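# Stand the loose plate upright in the dish rack

## Task

Pick up the plate lying flat on the counter and set it standing on edge in a free slot of the dish rack. The plate already in the rack must still stand upright in its own slot. The placed plate must end motionless, held up by the rack rather than by the robot. No plate may be pushed down below the rack's rails. The rack must finish resting on all four of its feet on the counter. The plate must never drop, or slide down inside the gripper, by more than a few millimetres at any point.

## Robot and tools

Robot: one six-joint arm with a two-finger parallel gripper. Four cameras: cam_head_left, cam_head_right, cam_low and cam_wrist, each 896x504 pixels.

Scene frame: origin on the table surface straight below the arm's base; +z is up; looking along +x, +y is to the left. The base may sit slightly tilted. Each result reports end_effector_position (metres) and end_effector_quat_wxyz, plus linear (m/s) and angular (rad/s) velocities, all in this frame. The reported hand position can be off, more so at long reach. end_effector_position is the point between the closed finger pads, roughly 2 cm short of the fingertips. The fingers point along the gripper's +z and separate along its y; closing pushes the tips about 10 mm further along +z.

Tool execute_actions. Argument "actions" is a list holding zero or one item. An empty list sends nothing and just returns the state. A motion item is {"rows": [...], "steps": n}: rows is a list of 1 to 15 rows, steps is 1 to 15 (default 15), each step lasting 1/30 s. One row is used per step; if there are fewer rows than steps, the final row repeats. A wait item is {"steps": n} with n up to 300; it commands nothing and returns after n steps have passed since the previous result, with your reply time counted in. Optional "pictures" (boolean) turns the camera images on or off for that result; by default they are included. A refused call sends nothing to the robot.

Each row is one list of 7 plain numbers for the single arm: six absolute joint target angles in radians, in the order waist, shoulder, elbow, forearm roll, wrist pitch, wrist roll (the same order Joint positions uses), followed by the gripper opening. These are target poses in joint space, not offsets. Stated joint ranges: waist -6.283 to 6.283, shoulder -2.059 to 2.094, elbow -3.927 to 0.192, forearm roll -6.283 to 6.283, wrist pitch -1.693 to 3.142, wrist roll -6.283 to 6.283. A target more than 0.010 rad outside its range, and also beyond the joint's last reported angle, gets the call refused. True limits can differ from the stated ones by up to 0.010 rad either way; a target beyond the true limit is clipped there and the result prints "joint sent to its limit" (this may refer to an earlier, still-running motion). Missing that line does not prove there is more room. The opening is a unitless value from -1 (closed) to +1 (fully open, pads 0.084 m apart).

Motion behaviour: joint targets move at most 3.14 rad/s, need 0.16 s to reach that speed, and joints are slowed together so they arrive together. Each step, a joint's target is kept within 0.623 rad of its measured angle, and if the targets would put the hand over 70 mm from where it is measured to be, all are scaled back toward the current angles. So big moves take several calls. Between calls the arm keeps heading for the last row sent, until it nearly stops or a step is HELD; after that, only a fresh action moves it further. Fingers already moving finish their motion.

Result lines: Joint positions and Joint velocities list the six joints (rad, rad/s) then the pad gap (m, m/s). grip_measured is the measured opening on the command scale. "joint command not followed" means the clearance check altered or blocked targets on some steps (mounting blocks and posts count as part of the arm). HELD marks steps where your row, or some of it, was not sent. MOTOR HOT appears from 65 °C; at 80 °C an OVER-TEMPERATURE FAULT sets the brakes until the motors cool. A TORQUE FAULT happens when contact torque hits a load limit (N m: waist 43.5, shoulder 43.5, elbow 26.1, forearm roll 26.1, wrist pitch 17.4, wrist roll 17.4, including a held object's weight): the arm halts, backs that joint off slightly, waits 10 s and drops the rest of the call.

Gripping: to hold something, keep commanding an opening well under grip_measured; the larger the gap, the firmer the squeeze (about 24 N per pad at most for objects up to about 6 cm wide). Closing quickly can squeeze harder, sometimes enough to force the fingers open. At -1, parts about 0.5 mm thick or more get full force, thinner ones less. Sending back the grip_measured value still presses lightly on parts up to about 6 cm wide, less for wider ones, which may slip. The simulation runs while you think, and holding a load warms the motors, so avoid long pauses with the plate in hand.

Tool zoom_image: {"camera": name, "region": [x0, y0, x1, y1]} in pixels of that camera's latest full image, origin at top-left, region no larger than 504 by 504. Returns an enlarged, sharper crop.

Tool finished_scene: {"scene": n}, n from 1 to 2, the current scene's number. Replying with no tool call ends everything. If resuming, first send an empty actions list to learn the current scene and task.

Order of work: look, locate plate and free slot, approach, grasp firmly, lift, rotate the plate on edge, lower it into the slot without pressing it below the rails, open, back away, confirm it stands still, then finish.

Avoid: dropping the plate or letting it slide in the grip, knocking anything off the table, tipping or lifting the rack, disturbing the standing plate, hard impacts or heavy pushing, and ending while the robot still supports the plate. Loose objects may occasionally get a small external nudge.

Each tool is called after ">>>" as name(argument=value, ...), one argument or row to a line, values as JSON.

## Session

>>> execute_actions(
  actions=[],
)

Scene clock: 0.00 s of 4942.00 s.
end_effector_position=(+0.0425, +0.3167, +0.2662) grip_measured=-1.00 end_effector_quat_wxyz=(-0.150, +0.748, -0.408, +0.502) end_effector_velocity=(+0.000, -0.001, -0.000) end_effector_angular_velocity=(-0.001, -0.001, +0.001)
Joint positions: [ 2.083 -0.106 -0.685 -0.767  1.766 -2.639  0.   ]
Joint velocities: [ 0.     0.     0.002 -0.    -0.     0.    -0.   ]

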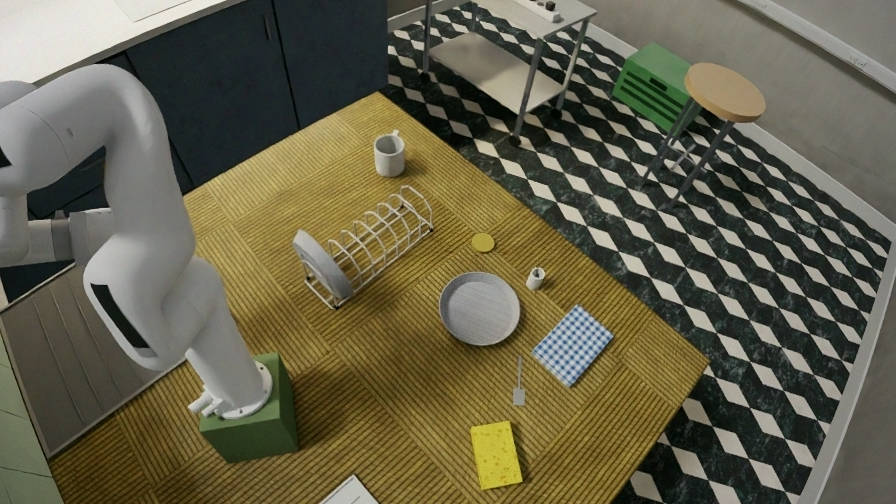

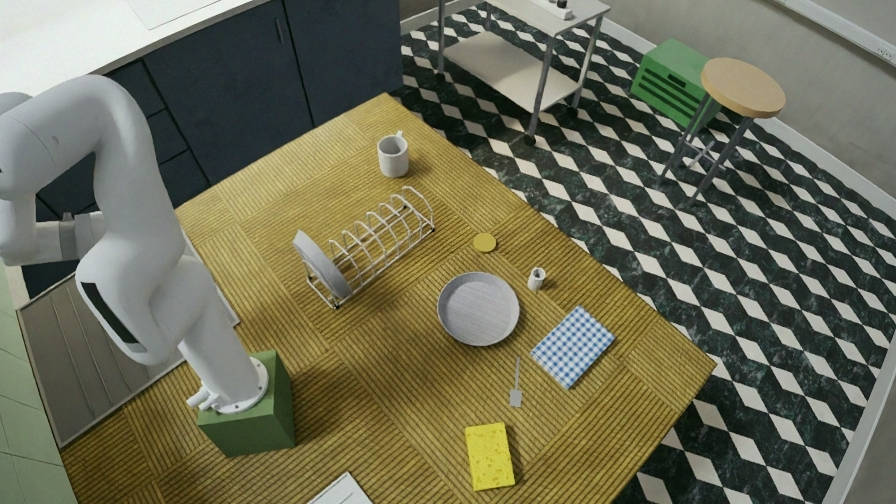

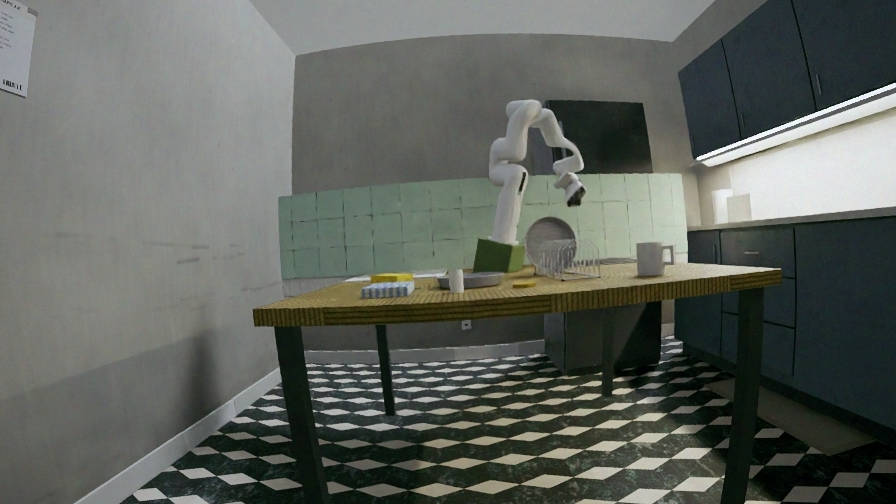

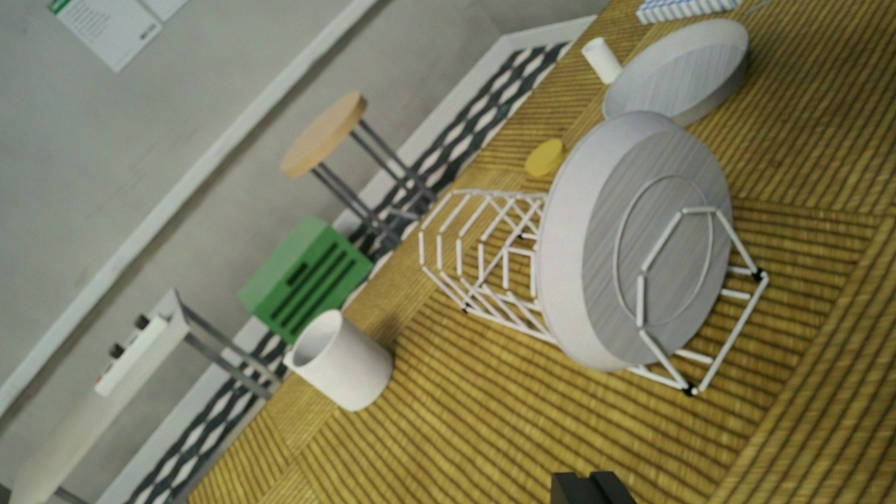

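>>> zoom_image(
  camera="cam_low",
  region=[420,200,620,310],
)

>>> zoom_image(
  camera="cam_head_left",
  region=[270,170,550,360],
)

Region (420, 200, 620, 310) of cam_low's 896x504 image, scaled by 2.520, with more detail than that image has; it fills the top 277 rows of this view, and the rest is white.

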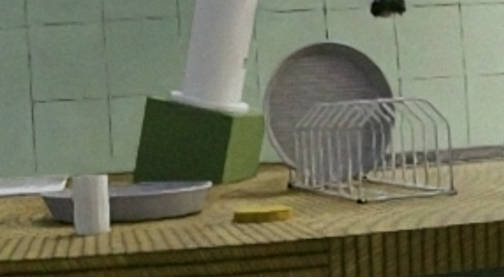

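Region (270, 170, 550, 360) of cam_head_left's 896x504 image, scaled by 1.800, with more detail than that image has; it fills the top 342 rows of this view, and the rest is white.

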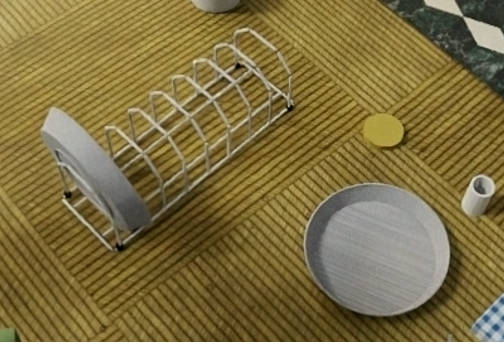

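>>> execute_actions(
  actions=[
    {"rows":[[2.0,-0.2,-1.3,-0.3,1.4,-1.5,1]]},
  ],
  pictures=false,
)

>>> execute_actions(
  actions=[
    {"steps":20},
  ],
  pictures=false,
)

>>> execute_actions(
  actions=[
    {"rows":[[-0.2,-0.1,-1.2,0,1.15,0,1]]},
  ],
  pictures=false,
)

>>> execute_actions(
  actions=[
    {"steps":60},
  ],
)

Scene clock: 24.80 s of 4942.00 s.
end_effector_position=(-0.0976, +0.4398, +0.3451) grip_measured=+1.00 end_effector_quat_wxyz=(+0.104, -0.512, +0.842, -0.133) end_effector_velocity=(-0.221, +0.251, +0.287) end_effector_angular_velocity=(+1.420, +0.976, -2.553)
Joint positions: [ 2.022 -0.176 -1.138 -0.425  1.497 -1.956  0.084]
Joint velocities: [-0.112 -0.122 -0.803  0.621 -0.482  2.208  0.   ]
Steps of this call (steps 1 to 90: nothing new was sent; then 21.30 s passed at rest; steps 91 to 105: all 15 steps of this action). Readings (joint positions):
91: [2.083 -0.106 -0.685 -0.767 1.766 -2.639]
92: [2.083 -0.107 -0.689 -0.762 1.762 -2.632]
94: [2.074 -0.113 -0.742 -0.715 1.726 -2.569]
98: [2.052 -0.142 -0.918 -0.591 1.628 -2.380]
105: the state above

Scene clock: 25.47 s of 4942.00 s.
end_effector_position=(-0.1368, +0.4896, +0.4142) grip_measured=+1.00 end_effector_quat_wxyz=(+0.033, -0.267, +0.963, -0.000) end_effector_velocity=(-0.001, +0.001, +0.002) end_effector_angular_velocity=(+0.004, +0.004, -0.003)
Joint positions: [ 2.    -0.2   -1.3   -0.3    1.4   -1.5    0.084]
Joint velocities: [ 0.    -0.001 -0.004  0.002 -0.001  0.002  0.   ]
Steps of this call (steps 1 to 20: the robot went on to your last target). Readings (joint positions):
1: [2.019 -0.180 -1.164 -0.404 1.481 -1.881]
2: [2.015 -0.183 -1.191 -0.384 1.465 -1.805]
4: [2.008 -0.191 -1.243 -0.344 1.434 -1.660]
8: [2.000 -0.203 -1.301 -0.303 1.401 -1.510]
20: the state above

Scene clock: 25.97 s of 4942.00 s.
end_effector_position=(+0.0440, +0.5355, +0.3269) grip_measured=+1.00 end_effector_quat_wxyz=(+0.000, +0.268, +0.962, -0.050) end_effector_velocity=(+0.496, +0.001, -0.124) end_effector_angular_velocity=(-0.152, -0.155, -2.410)
Joint positions: [ 1.463 -0.136 -1.237 -0.113  1.244 -0.963  0.084]
Joint velocities: [-1.191  0.077  0.076  0.242 -0.202  1.182  0.   ]
Steps of this call (steps 1 to 15: all 15 steps of this action). Readings (joint positions):
1: [2.000 -0.200 -1.300 -0.300 1.400 -1.500]
2: [1.995 -0.199 -1.299 -0.297 1.397 -1.493]
4: [1.936 -0.191 -1.292 -0.266 1.371 -1.429]
8: [1.751 -0.162 -1.262 -0.190 1.309 -1.249]
15: the state above

Scene clock: 27.97 s of 4942.00 s.
end_effector_position=(+0.5225, +0.0326, +0.3557) grip_measured=+1.00 end_effector_quat_wxyz=(+0.119, +0.993, -0.021, +0.013) end_effector_velocity=(+0.000, -0.002, +0.001) end_effector_angular_velocity=(-0.001, -0.002, -0.004)
Joint positions: [-0.199 -0.1   -1.2    0.     1.15  -0.     0.084]
Joint velocities: [-0.004  0.    -0.001 -0.    -0.    -0.    -0.   ]
Steps of this call (steps 1 to 60: the robot went on to your last target). Readings (joint positions):
1: [1.424 -0.134 -1.234 -0.105 1.238 -0.924]
2: [1.384 -0.131 -1.232 -0.098 1.232 -0.884]
4: [1.306 -0.127 -1.228 -0.085 1.221 -0.807]
8: [1.152 -0.121 -1.221 -0.065 1.204 -0.653]
60: the state above
The arm was judged still, so your last target was given up. Only a new action makes it travel on or press farther. Fingers that are still opening or closing keep moving.

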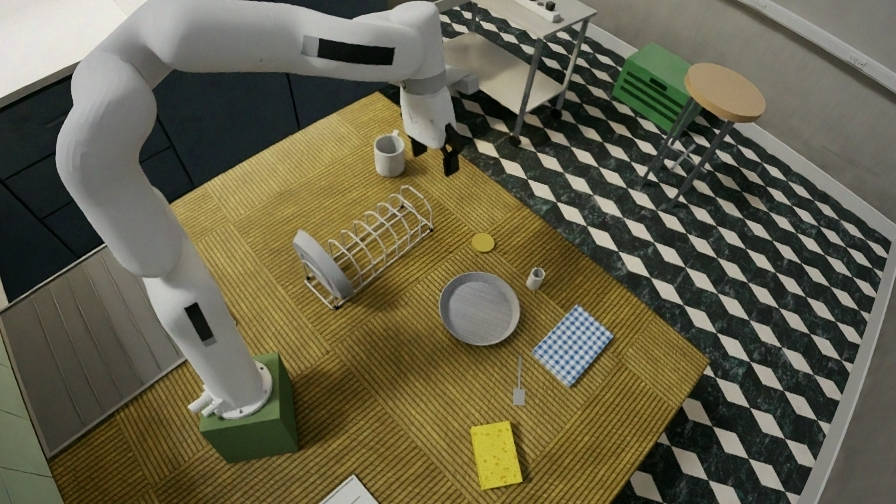

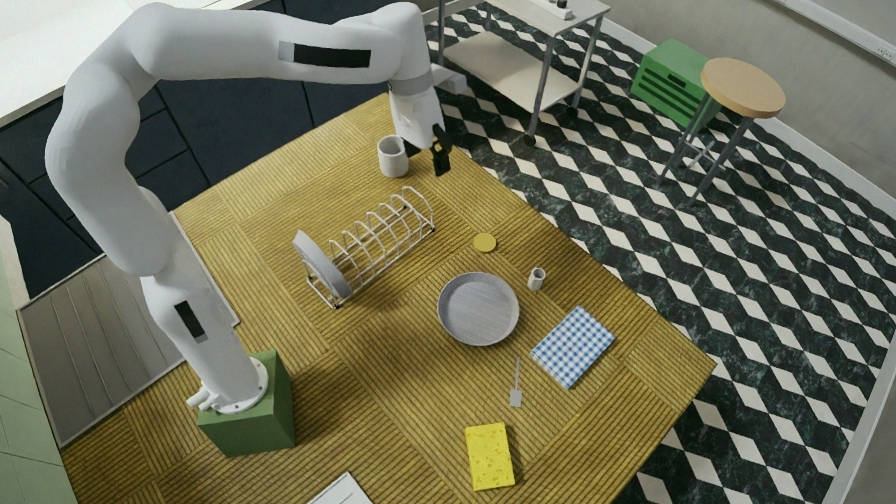

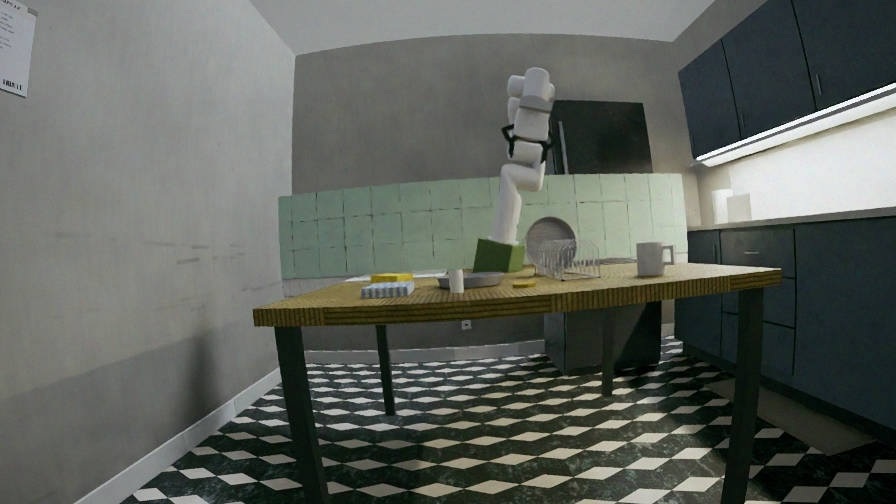

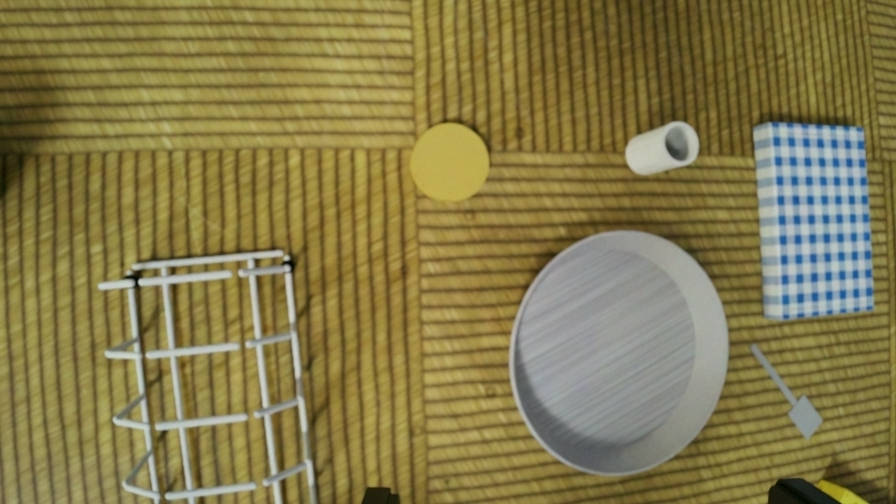

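>>> execute_actions(
  actions=[
    {"rows":[[-0.165,0.41,-0.99,-0.603,0.534,0.55,-0.1]]},
  ],
  pictures=false,
)

>>> execute_actions(
  actions=[
    {"steps":40},
  ],
)

Scene clock: 44.53 s of 4942.00 s.
end_effector_position=(+0.5283, -0.0486, +0.1494) grip_measured=-0.11 end_effector_quat_wxyz=(+0.256, +0.966, -0.034, +0.002) end_effector_velocity=(-0.106, -0.055, -0.503) end_effector_angular_velocity=(-0.217, +0.091, +0.279)
Joint positions: [-0.173  0.296 -1.037 -0.466  0.674  0.425  0.039]
Joint velocities: [ 0.065  0.923  0.374 -1.095 -1.117  0.997  0.   ]
Steps of this call (steps 1 to 90: nothing new was sent; then 13.07 s passed at rest; steps 91 to 105: all 15 steps of this action). Readings (joint positions):
91: [-0.200 -0.100 -1.200 -0.000 1.150 0.000]
92: [-0.200 -0.096 -1.199 -0.006 1.143 0.007]
94: [-0.196 -0.055 -1.189 -0.064 1.081 0.060]
98: [-0.188 0.077 -1.127 -0.209 0.936 0.191]
105: the state above

Scene clock: 45.87 s of 4942.00 s.
end_effector_position=(+0.5097, -0.0503, +0.0866) grip_measured=-0.11 end_effector_quat_wxyz=(+0.260, +0.966, -0.013, +0.001) end_effector_velocity=(+0.001, +0.000, +0.000) end_effector_angular_velocity=(+0.000, -0.001, +0.000)
Joint positions: [-0.165  0.41  -0.99  -0.603  0.534  0.55   0.039]
Joint velocities: [-0.     0.    -0.001  0.    -0.    -0.     0.   ]
Steps of this call (steps 1 to 30: the robot went on to your last target; steps 31 to 40: nothing new was sent). Readings (joint positions):
1: [-0.171 0.327 -1.024 -0.503 0.637 0.458]
2: [-0.169 0.357 -1.012 -0.538 0.601 0.491]
4: [-0.165 0.402 -0.990 -0.588 0.551 0.535]
8: [-0.165 0.409 -0.991 -0.602 0.535 0.549]
40: the state above
The arm was judged still, so your last target was given up. Only a new action makes it travel on or press farther. Fingers that are still opening or closing keep moving.

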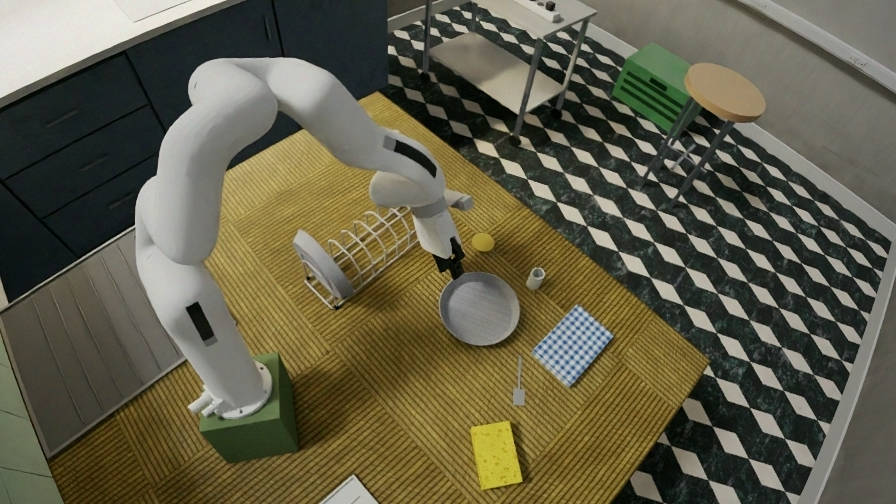

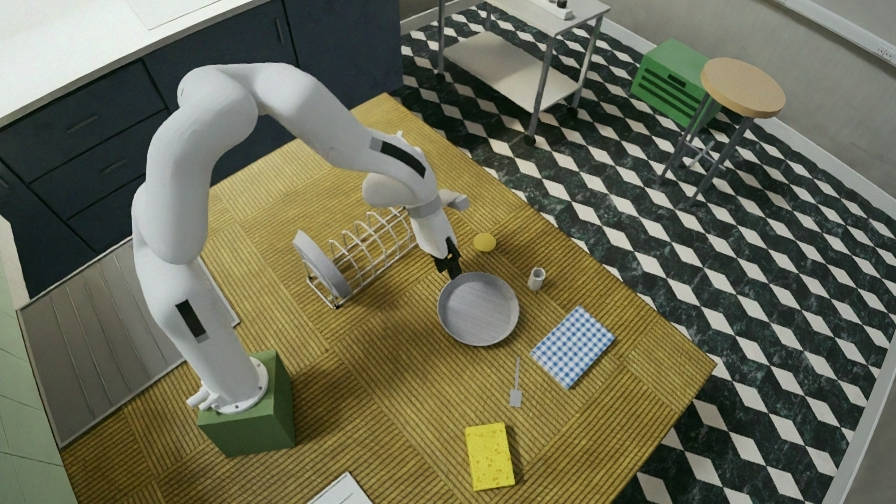

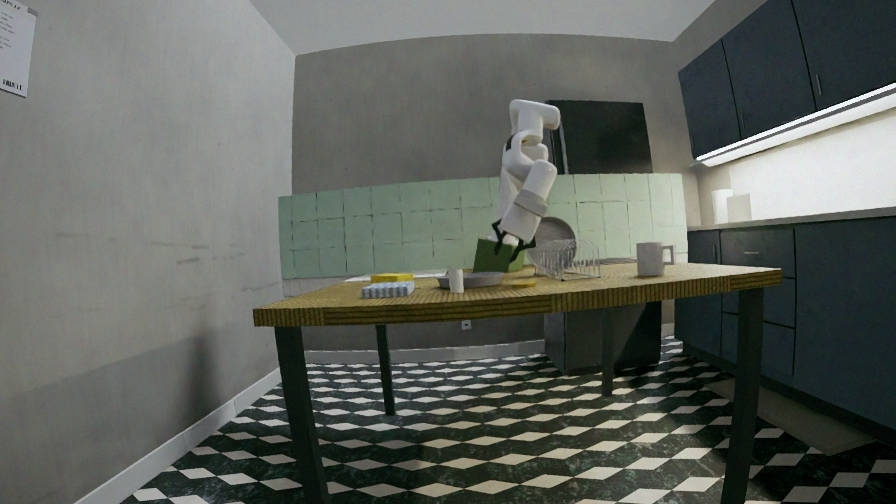

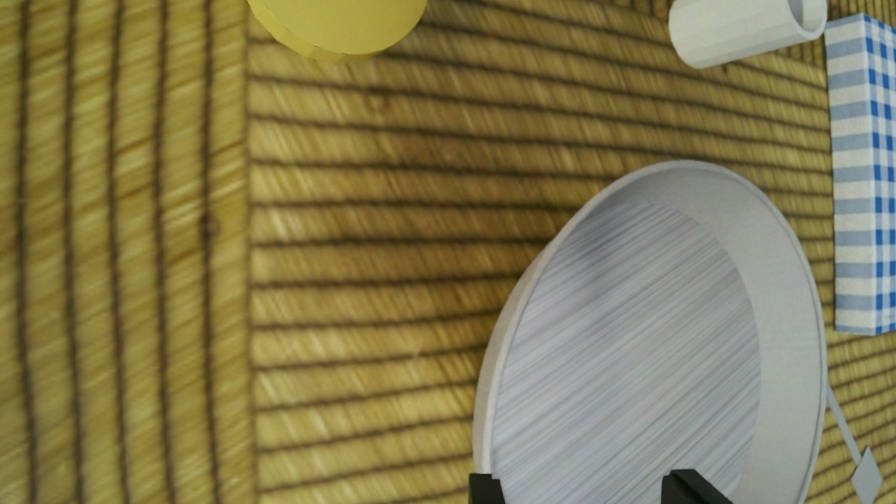

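>>> execute_actions(
  actions=[
    {"rows":[[-0.168,0.44,-1.0,-0.625,0.518,0.566,-0.1],[-0.171,0.46,-1.01,-0.64,0.506,0.578,-0.1],[-0.174,0.48,-1.018,-0.655,0.495,0.59,-0.1],[-0.177,0.50,-1.026,-0.67,0.484,0.60,-0.1],[-0.179,0.52,-1.034,-0.684,0.473,0.612,-0.1],[-0.181,0.54,-1.041,-0.698,0.462,0.623,-0.1],[-0.183,0.56,-1.049,-0.712,0.451,0.634,-0.1]]},
  ],
  pictures=false,
)

>>> execute_actions(
  actions=[
    {"steps":10},
  ],
)

>>> zoom_image(
  camera="cam_low",
  region=[430,210,570,300],
)

Scene clock: 49.50 s of 4942.00 s.
end_effector_position=(+0.5118, -0.0628, +0.0373) grip_measured=-0.11 end_effector_quat_wxyz=(+0.259, +0.966, -0.002, +0.002) end_effector_velocity=(+0.023, +0.005, +0.017) end_effector_angular_velocity=(+0.002, -0.051, +0.013)
Joint positions: [-0.183  0.559 -1.05  -0.712  0.451  0.634  0.039]
Joint velocities: [ 0.001 -0.024 -0.024 -0.    -0.006  0.002 -0.   ]
Steps of this call (steps 1 to 90: nothing new was sent; then 0.13 s passed at rest; steps 91 to 105: all 15 steps of this action). Readings (joint positions):
91: [-0.165 0.410 -0.990 -0.603 0.534 0.550]
92: [-0.165 0.414 -0.992 -0.607 0.530 0.554]
94: [-0.169 0.445 -1.007 -0.631 0.512 0.572]
98: [-0.180 0.529 -1.035 -0.689 0.469 0.616]
105: the state above

Scene clock: 49.83 s of 4942.00 s.
end_effector_position=(+0.5110, -0.0630, +0.0367) grip_measured=-0.11 end_effector_quat_wxyz=(+0.259, +0.966, -0.002, +0.001) end_effector_velocity=(+0.001, +0.000, +0.000) end_effector_angular_velocity=(+0.000, -0.002, +0.001)
Joint positions: [-0.183  0.56  -1.049 -0.712  0.451  0.634  0.039]
Joint velocities: [ 0.001  0.001 -0.002 -0.001 -0.001  0.    -0.   ]
Steps of this call (steps 1 to 10: the robot went on to your last target). Readings (joint positions):
1: [-0.183 0.558 -1.050 -0.712 0.451 0.634]
2: [-0.183 0.558 -1.050 -0.712 0.451 0.634]
4: [-0.183 0.559 -1.050 -0.712 0.451 0.634]
8: [-0.183 0.560 -1.049 -0.712 0.451 0.634]
10: the state above

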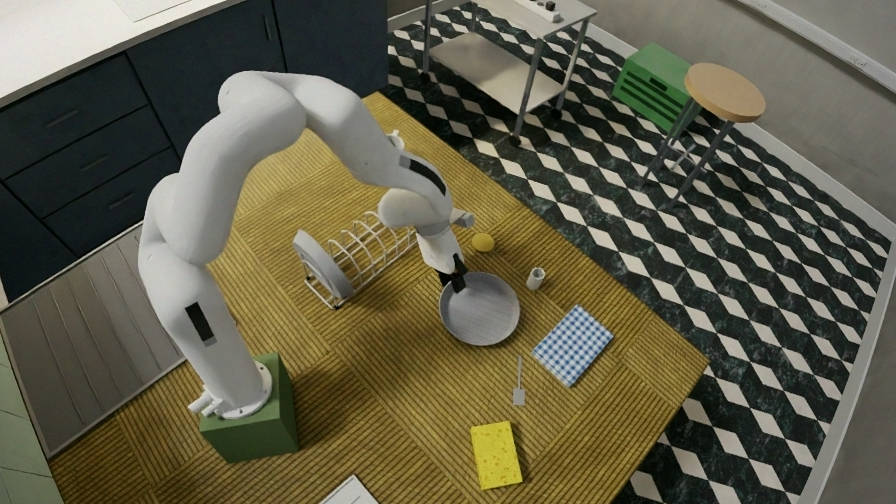

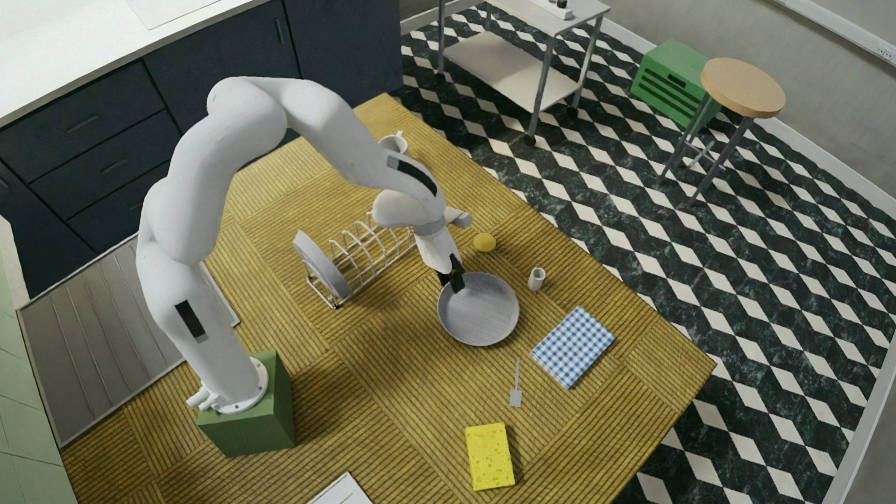

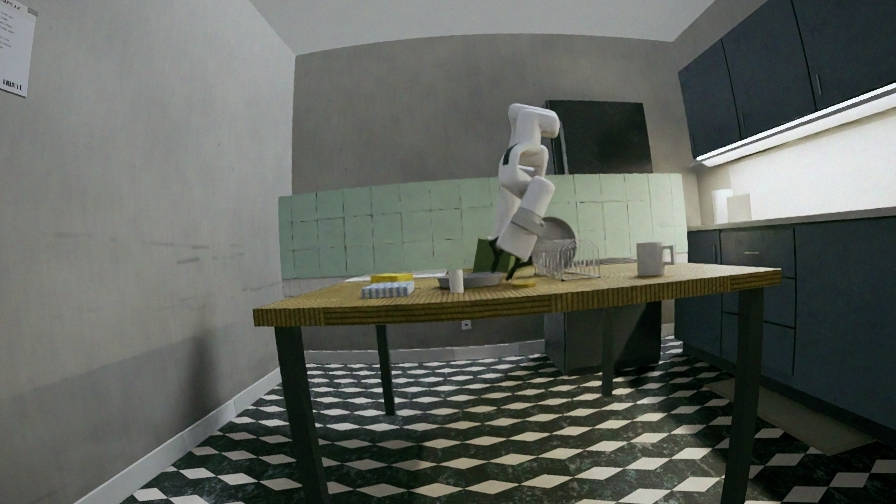

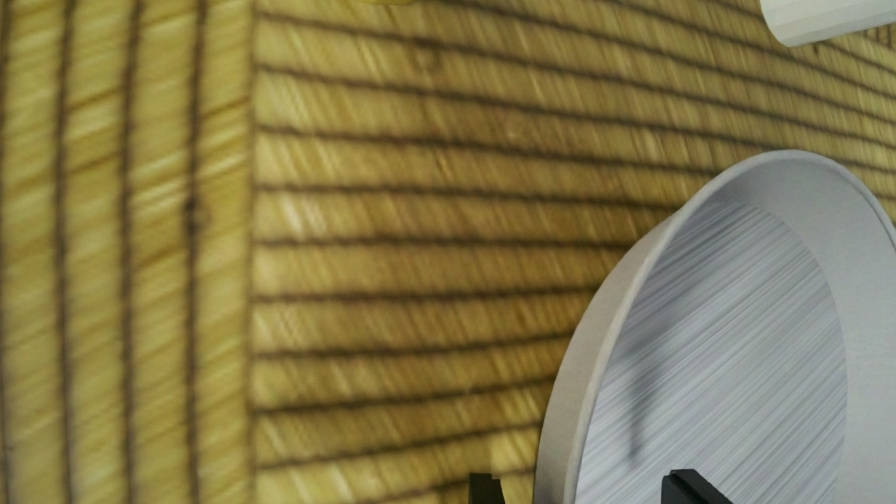

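Region (430, 210, 570, 300) of cam_low's 896x504 image, scaled by 3.600, with more detail than that image has; it fills the top 324 rows of this view, and the rest is white.

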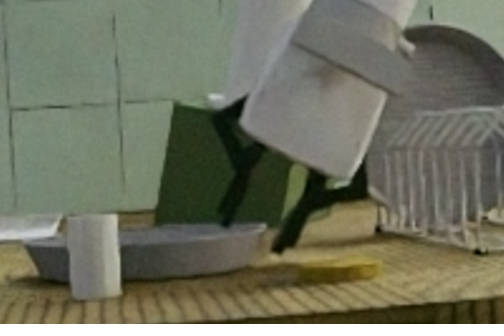

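>>> execute_actions(
  actions=[
    {"rows":[[-0.179,0.56,-1.049,-0.712,0.451,0.634,-0.3],[-0.176,0.56,-1.049,-0.712,0.451,0.634,-0.5],[-0.176,0.56,-1.049,-0.712,0.451,0.634,-0.55],[-0.176,0.56,-1.049,-0.712,0.451,0.634,-0.55],[-0.176,0.56,-1.049,-0.712,0.451,0.634,-0.55],[-0.176,0.565,-1.051,-0.716,0.448,0.639,-0.55],[-0.177,0.572,-1.054,-0.721,0.444,0.644,-0.55],[-0.178,0.579,-1.057,-0.726,0.441,0.649,-0.55],[-0.179,0.586,-1.059,-0.731,0.437,0.654,-0.55]]},
  ],
  pictures=false,
)

>>> execute_actions(
  actions=[
    {"steps":12},
  ],
)

>>> zoom_image(
  camera="cam_low",
  region=[430,210,570,300],
)

Scene clock: 52.83 s of 4942.00 s.
end_effector_position=(+0.5104, -0.0615, +0.0268) grip_measured=-0.57 end_effector_quat_wxyz=(+0.258, +0.966, +0.001, +0.001) end_effector_velocity=(+0.002, +0.004, -0.001) end_effector_angular_velocity=(+0.004, -0.005, +0.006)
Joint positions: [-0.179  0.586 -1.059 -0.731  0.437  0.654  0.019]
Joint velocities: [ 0.005  0.002 -0.002 -0.001 -0.006  0.003  0.   ]
Steps of this call (steps 1 to 15: the robot went on to your last target; steps 16 to 75: nothing new was sent; steps 76 to 90: all 15 steps of this action). Readings (joint positions):
76: [-0.183 0.560 -1.049 -0.712 0.451 0.634]
77: [-0.182 0.560 -1.049 -0.712 0.451 0.634]
79: [-0.178 0.560 -1.049 -0.712 0.451 0.634]
83: [-0.176 0.565 -1.052 -0.716 0.448 0.639]
90: the state above

Scene clock: 53.23 s of 4942.00 s.
end_effector_position=(+0.5104, -0.0614, +0.0267) grip_measured=-0.57 end_effector_quat_wxyz=(+0.258, +0.966, +0.001, +0.001) end_effector_velocity=(+0.000, +0.000, -0.000) end_effector_angular_velocity=(+0.000, -0.000, +0.000)
Joint positions: [-0.179  0.586 -1.059 -0.731  0.437  0.654  0.019]
Joint velocities: [ 0.  0.  0. -0. -0.  0. -0.]
Steps of this call (steps 1 to 12: the robot went on to your last target). Readings (joint positions):
1: [-0.179 0.586 -1.059 -0.731 0.437 0.654]
2: [-0.179 0.586 -1.059 -0.731 0.437 0.654]
4: [-0.179 0.586 -1.059 -0.731 0.437 0.654]
8: [-0.179 0.586 -1.059 -0.731 0.437 0.654]
12: the state above

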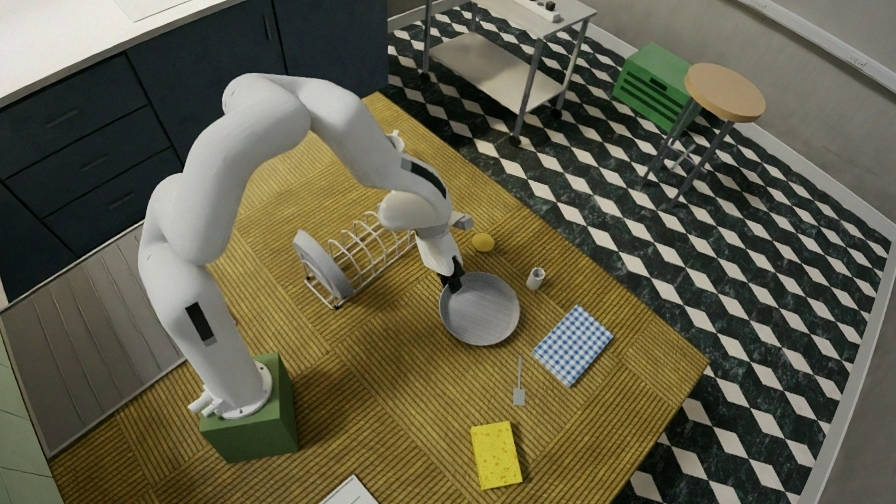

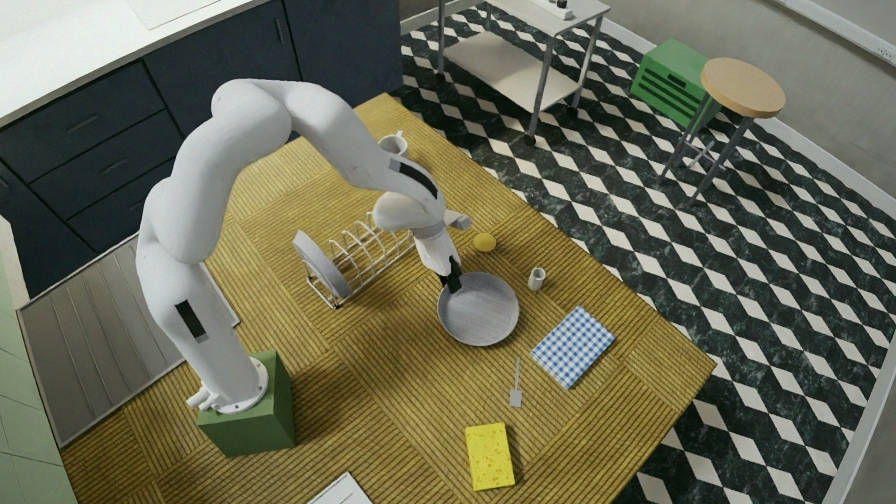

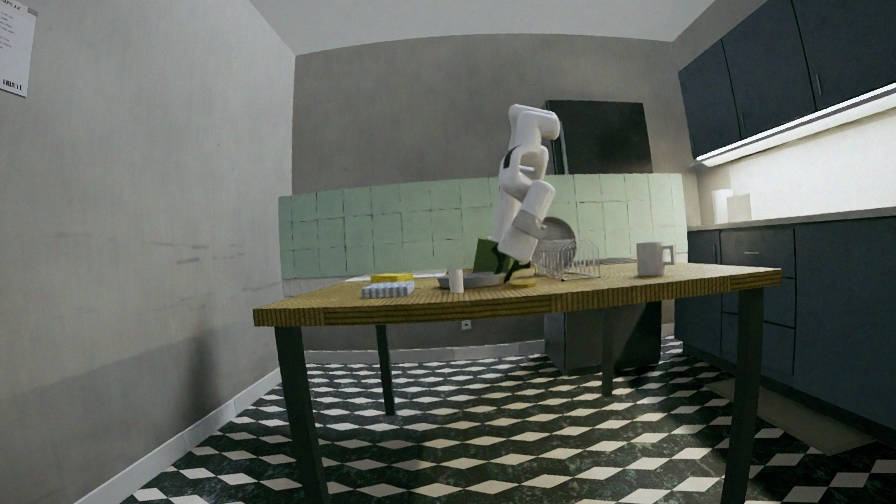

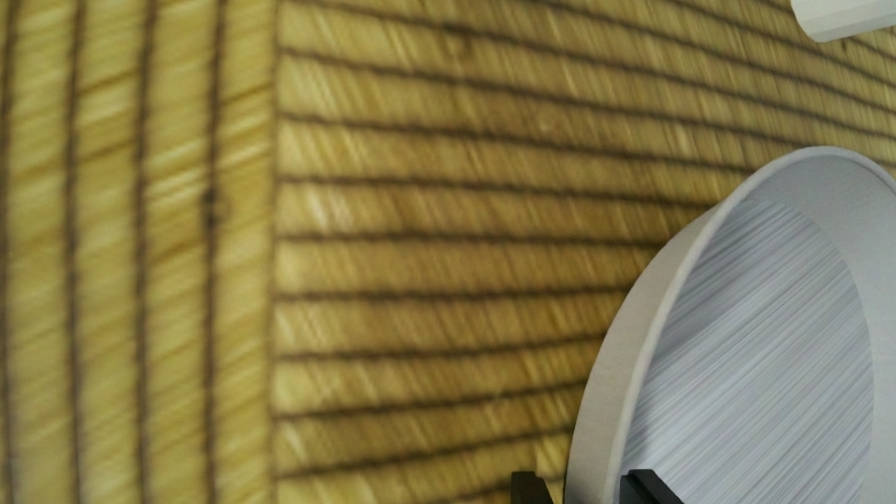

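Region (430, 210, 570, 300) of cam_low's 896x504 image, scaled by 3.600, with more detail than that image has; it fills the top 324 rows of this view, and the rest is white.

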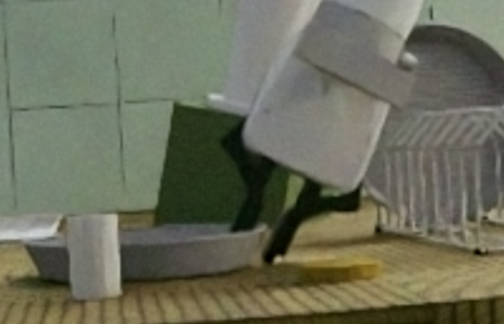

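>>> execute_actions(
  actions=[
    {"rows":[[-0.181,0.587,-1.059,-0.732,0.437,0.654,-0.6],[-0.183,0.588,-1.06,-0.733,0.436,0.654,-0.65],[-0.185,0.59,-1.061,-0.734,0.435,0.654,-0.7],[-0.186,0.592,-1.061,-0.735,0.434,0.654,-0.75],[-0.186,0.592,-1.061,-0.735,0.434,0.654,-0.8],[-0.186,0.592,-1.061,-0.735,0.434,0.654,-0.84],[-0.186,0.592,-1.061,-0.735,0.434,0.654,-0.88],[-0.186,0.592,-1.061,-0.735,0.434,0.654,-0.92],[-0.186,0.592,-1.061,-0.735,0.434,0.654,-0.96],[-0.186,0.592,-1.061,-0.735,0.434,0.654,-1]]},
  ],
  pictures=false,
)

>>> execute_actions(
  actions=[
    {"steps":12},
  ],
  pictures=false,
)

>>> execute_actions(
  actions=[
    {"rows":[[-0.186,0.589,-1.06,-0.733,0.436,0.653,-1],[-0.186,0.586,-1.059,-0.731,0.437,0.652,-1],[-0.186,0.582,-1.057,-0.728,0.44,0.65,-1],[-0.186,0.577,-1.055,-0.724,0.442,0.647,-1],[-0.186,0.572,-1.053,-0.72,0.445,0.644,-1],[-0.186,0.566,-1.051,-0.716,0.448,0.64,-1],[-0.186,0.56,-1.049,-0.712,0.451,0.636,-1],[-0.186,0.554,-1.047,-0.708,0.454,0.632,-1],[-0.186,0.548,-1.044,-0.704,0.458,0.628,-1],[-0.186,0.542,-1.042,-0.70,0.461,0.624,-1],[-0.186,0.536,-1.04,-0.695,0.464,0.62,-1],[-0.186,0.53,-1.037,-0.691,0.468,0.616,-1]]},
  ],
  pictures=false,
)

>>> execute_actions(
  actions=[
    {"steps":10},
  ],
)

>>> zoom_image(
  camera="cam_low",
  region=[430,210,570,300],
)

Scene clock: 58.00 s of 4942.00 s.
end_effector_position=(+0.5096, -0.0649, +0.0252) grip_measured=-0.94 end_effector_quat_wxyz=(+0.258, +0.966, -0.000, -0.000) end_effector_velocity=(-0.001, +0.001, -0.002) end_effector_angular_velocity=(+0.003, +0.001, +0.001)
Joint positions: [-0.186  0.592 -1.061 -0.735  0.434  0.654  0.003]
Joint velocities: [ 0.001  0.002  0.002  0.001 -0.004  0.    -0.007]
Steps of this call (steps 1 to 15: the robot went on to your last target; steps 16 to 100: nothing new was sent; then 0.93 s passed at rest; steps 101 to 115: all 15 steps of this action). Readings (joint positions):
101: [-0.179 0.586 -1.059 -0.731 0.437 0.654]
102: [-0.179 0.586 -1.059 -0.731 0.437 0.654]
104: [-0.182 0.588 -1.060 -0.733 0.436 0.654]
108: [-0.186 0.592 -1.060 -0.735 0.434 0.654]
115: the state above

Scene clock: 58.40 s of 4942.00 s.
end_effector_position=(+0.5096, -0.0650, +0.0253) grip_measured=-0.94 end_effector_quat_wxyz=(+0.258, +0.966, -0.000, -0.000) end_effector_velocity=(-0.000, -0.000, +0.000) end_effector_angular_velocity=(-0.000, +0.000, -0.000)
Joint positions: [-0.186  0.592 -1.061 -0.735  0.434  0.654  0.003]
Joint velocities: [ 0. -0. -0.  0.  0. -0.  0.]
Steps of this call (steps 1 to 12: the robot went on to your last target). Readings (joint positions):
1: [-0.186 0.592 -1.061 -0.735 0.434 0.654]
2: [-0.186 0.592 -1.061 -0.735 0.434 0.654]
4: [-0.186 0.592 -1.061 -0.735 0.434 0.654]
8: [-0.186 0.592 -1.061 -0.735 0.434 0.654]
12: the state above

Scene clock: 58.90 s of 4942.00 s.
end_effector_position=(+0.5118, -0.0640, +0.0479) grip_measured=-0.94 end_effector_quat_wxyz=(+0.261, +0.965, -0.006, +0.001) end_effector_velocity=(+0.005, +0.001, +0.019) end_effector_angular_velocity=(-0.004, -0.011, -0.004)
Joint positions: [-0.186  0.53  -1.038 -0.692  0.467  0.617  0.003]
Joint velocities: [-0.001 -0.047  0.01   0.03   0.024 -0.029  0.   ]
Steps of this call (steps 1 to 15: all 15 steps of this action). Readings (joint positions):
1: [-0.186 0.592 -1.061 -0.735 0.434 0.654]
2: [-0.186 0.591 -1.061 -0.734 0.435 0.654]
4: [-0.186 0.587 -1.058 -0.731 0.437 0.652]
8: [-0.186 0.568 -1.051 -0.717 0.447 0.641]
15: the state above

Scene clock: 59.23 s of 4942.00 s.
end_effector_position=(+0.5108, -0.0642, +0.0476) grip_measured=-0.94 end_effector_quat_wxyz=(+0.261, +0.965, -0.006, +0.000) end_effector_velocity=(+0.002, +0.000, +0.001) end_effector_angular_velocity=(+0.000, -0.003, +0.001)
Joint positions: [-0.186  0.53  -1.037 -0.691  0.468  0.616  0.003]
Joint velocities: [ 0.    -0.002 -0.001  0.001  0.    -0.    -0.   ]
Steps of this call (steps 1 to 10: the robot went on to your last target). Readings (joint positions):
1: [-0.186 0.530 -1.038 -0.691 0.467 0.617]
2: [-0.186 0.530 -1.038 -0.691 0.468 0.616]
4: [-0.186 0.530 -1.037 -0.691 0.468 0.616]
8: [-0.186 0.530 -1.037 -0.691 0.468 0.616]
10: the state above

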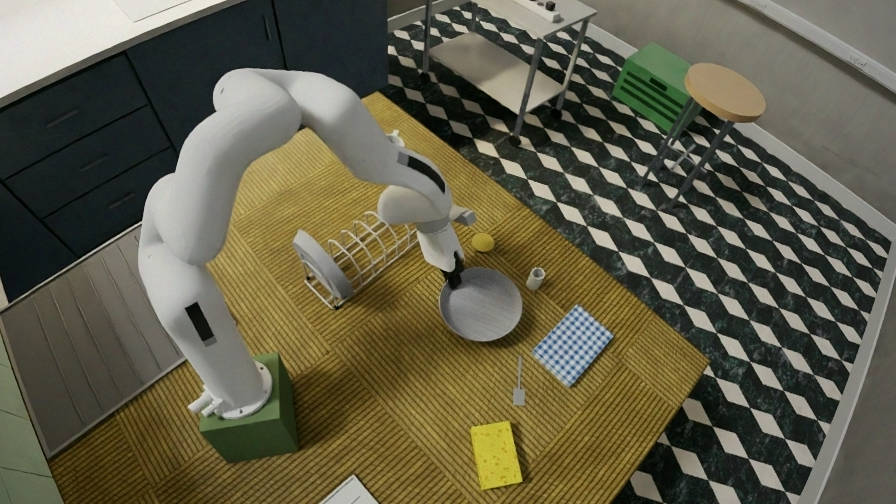

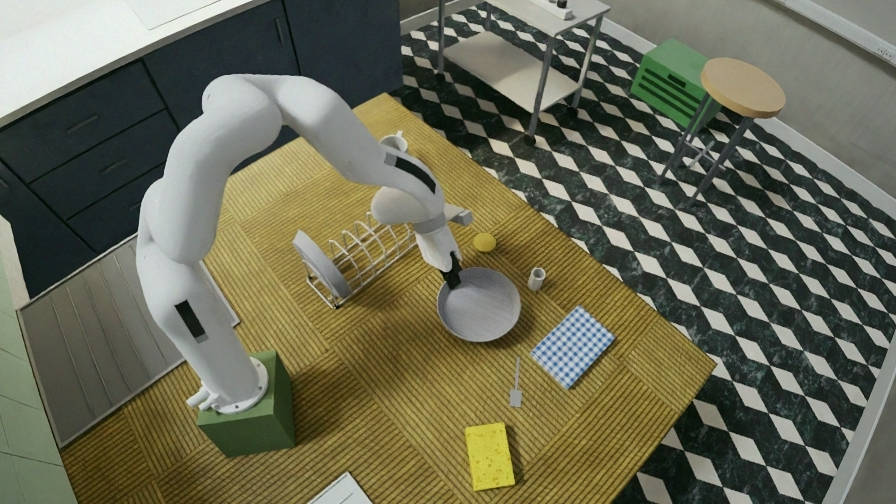

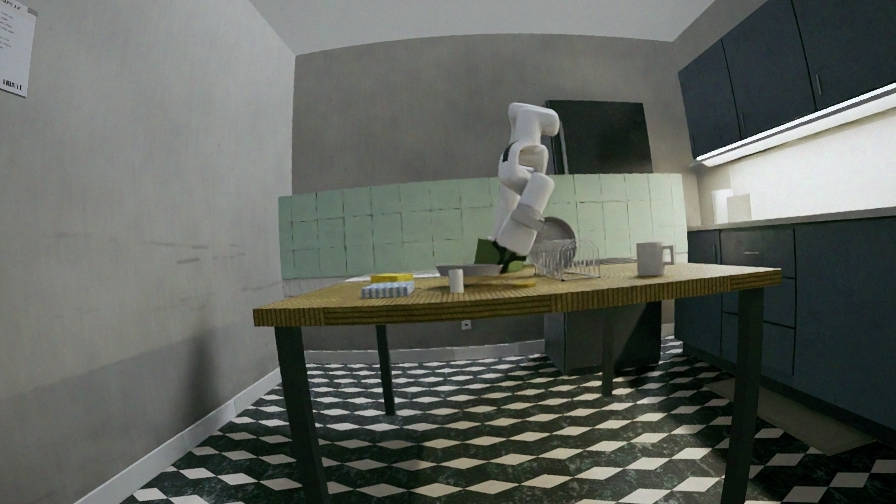

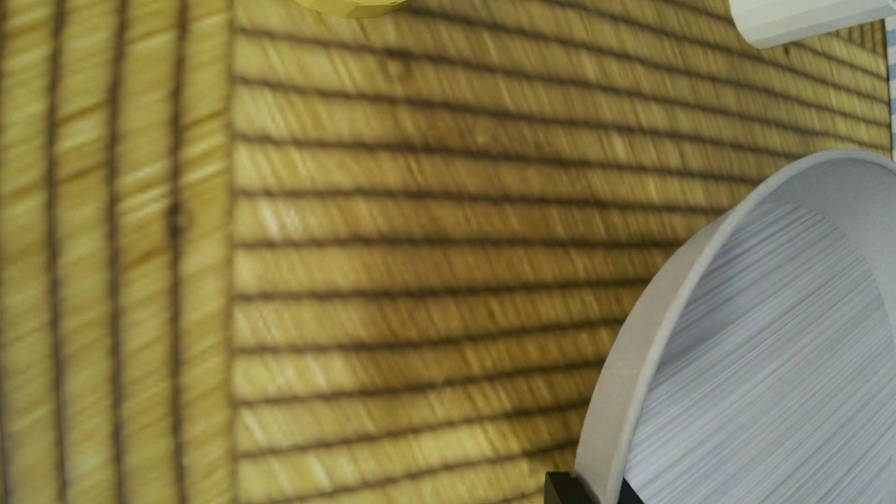

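Region (430, 210, 570, 300) of cam_low's 896x504 image, scaled by 3.600, with more detail than that image has; it fills the top 324 rows of this view, and the rest is white.

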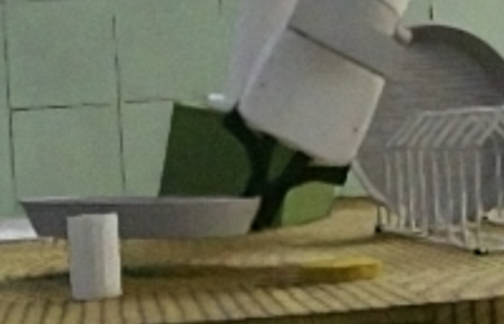

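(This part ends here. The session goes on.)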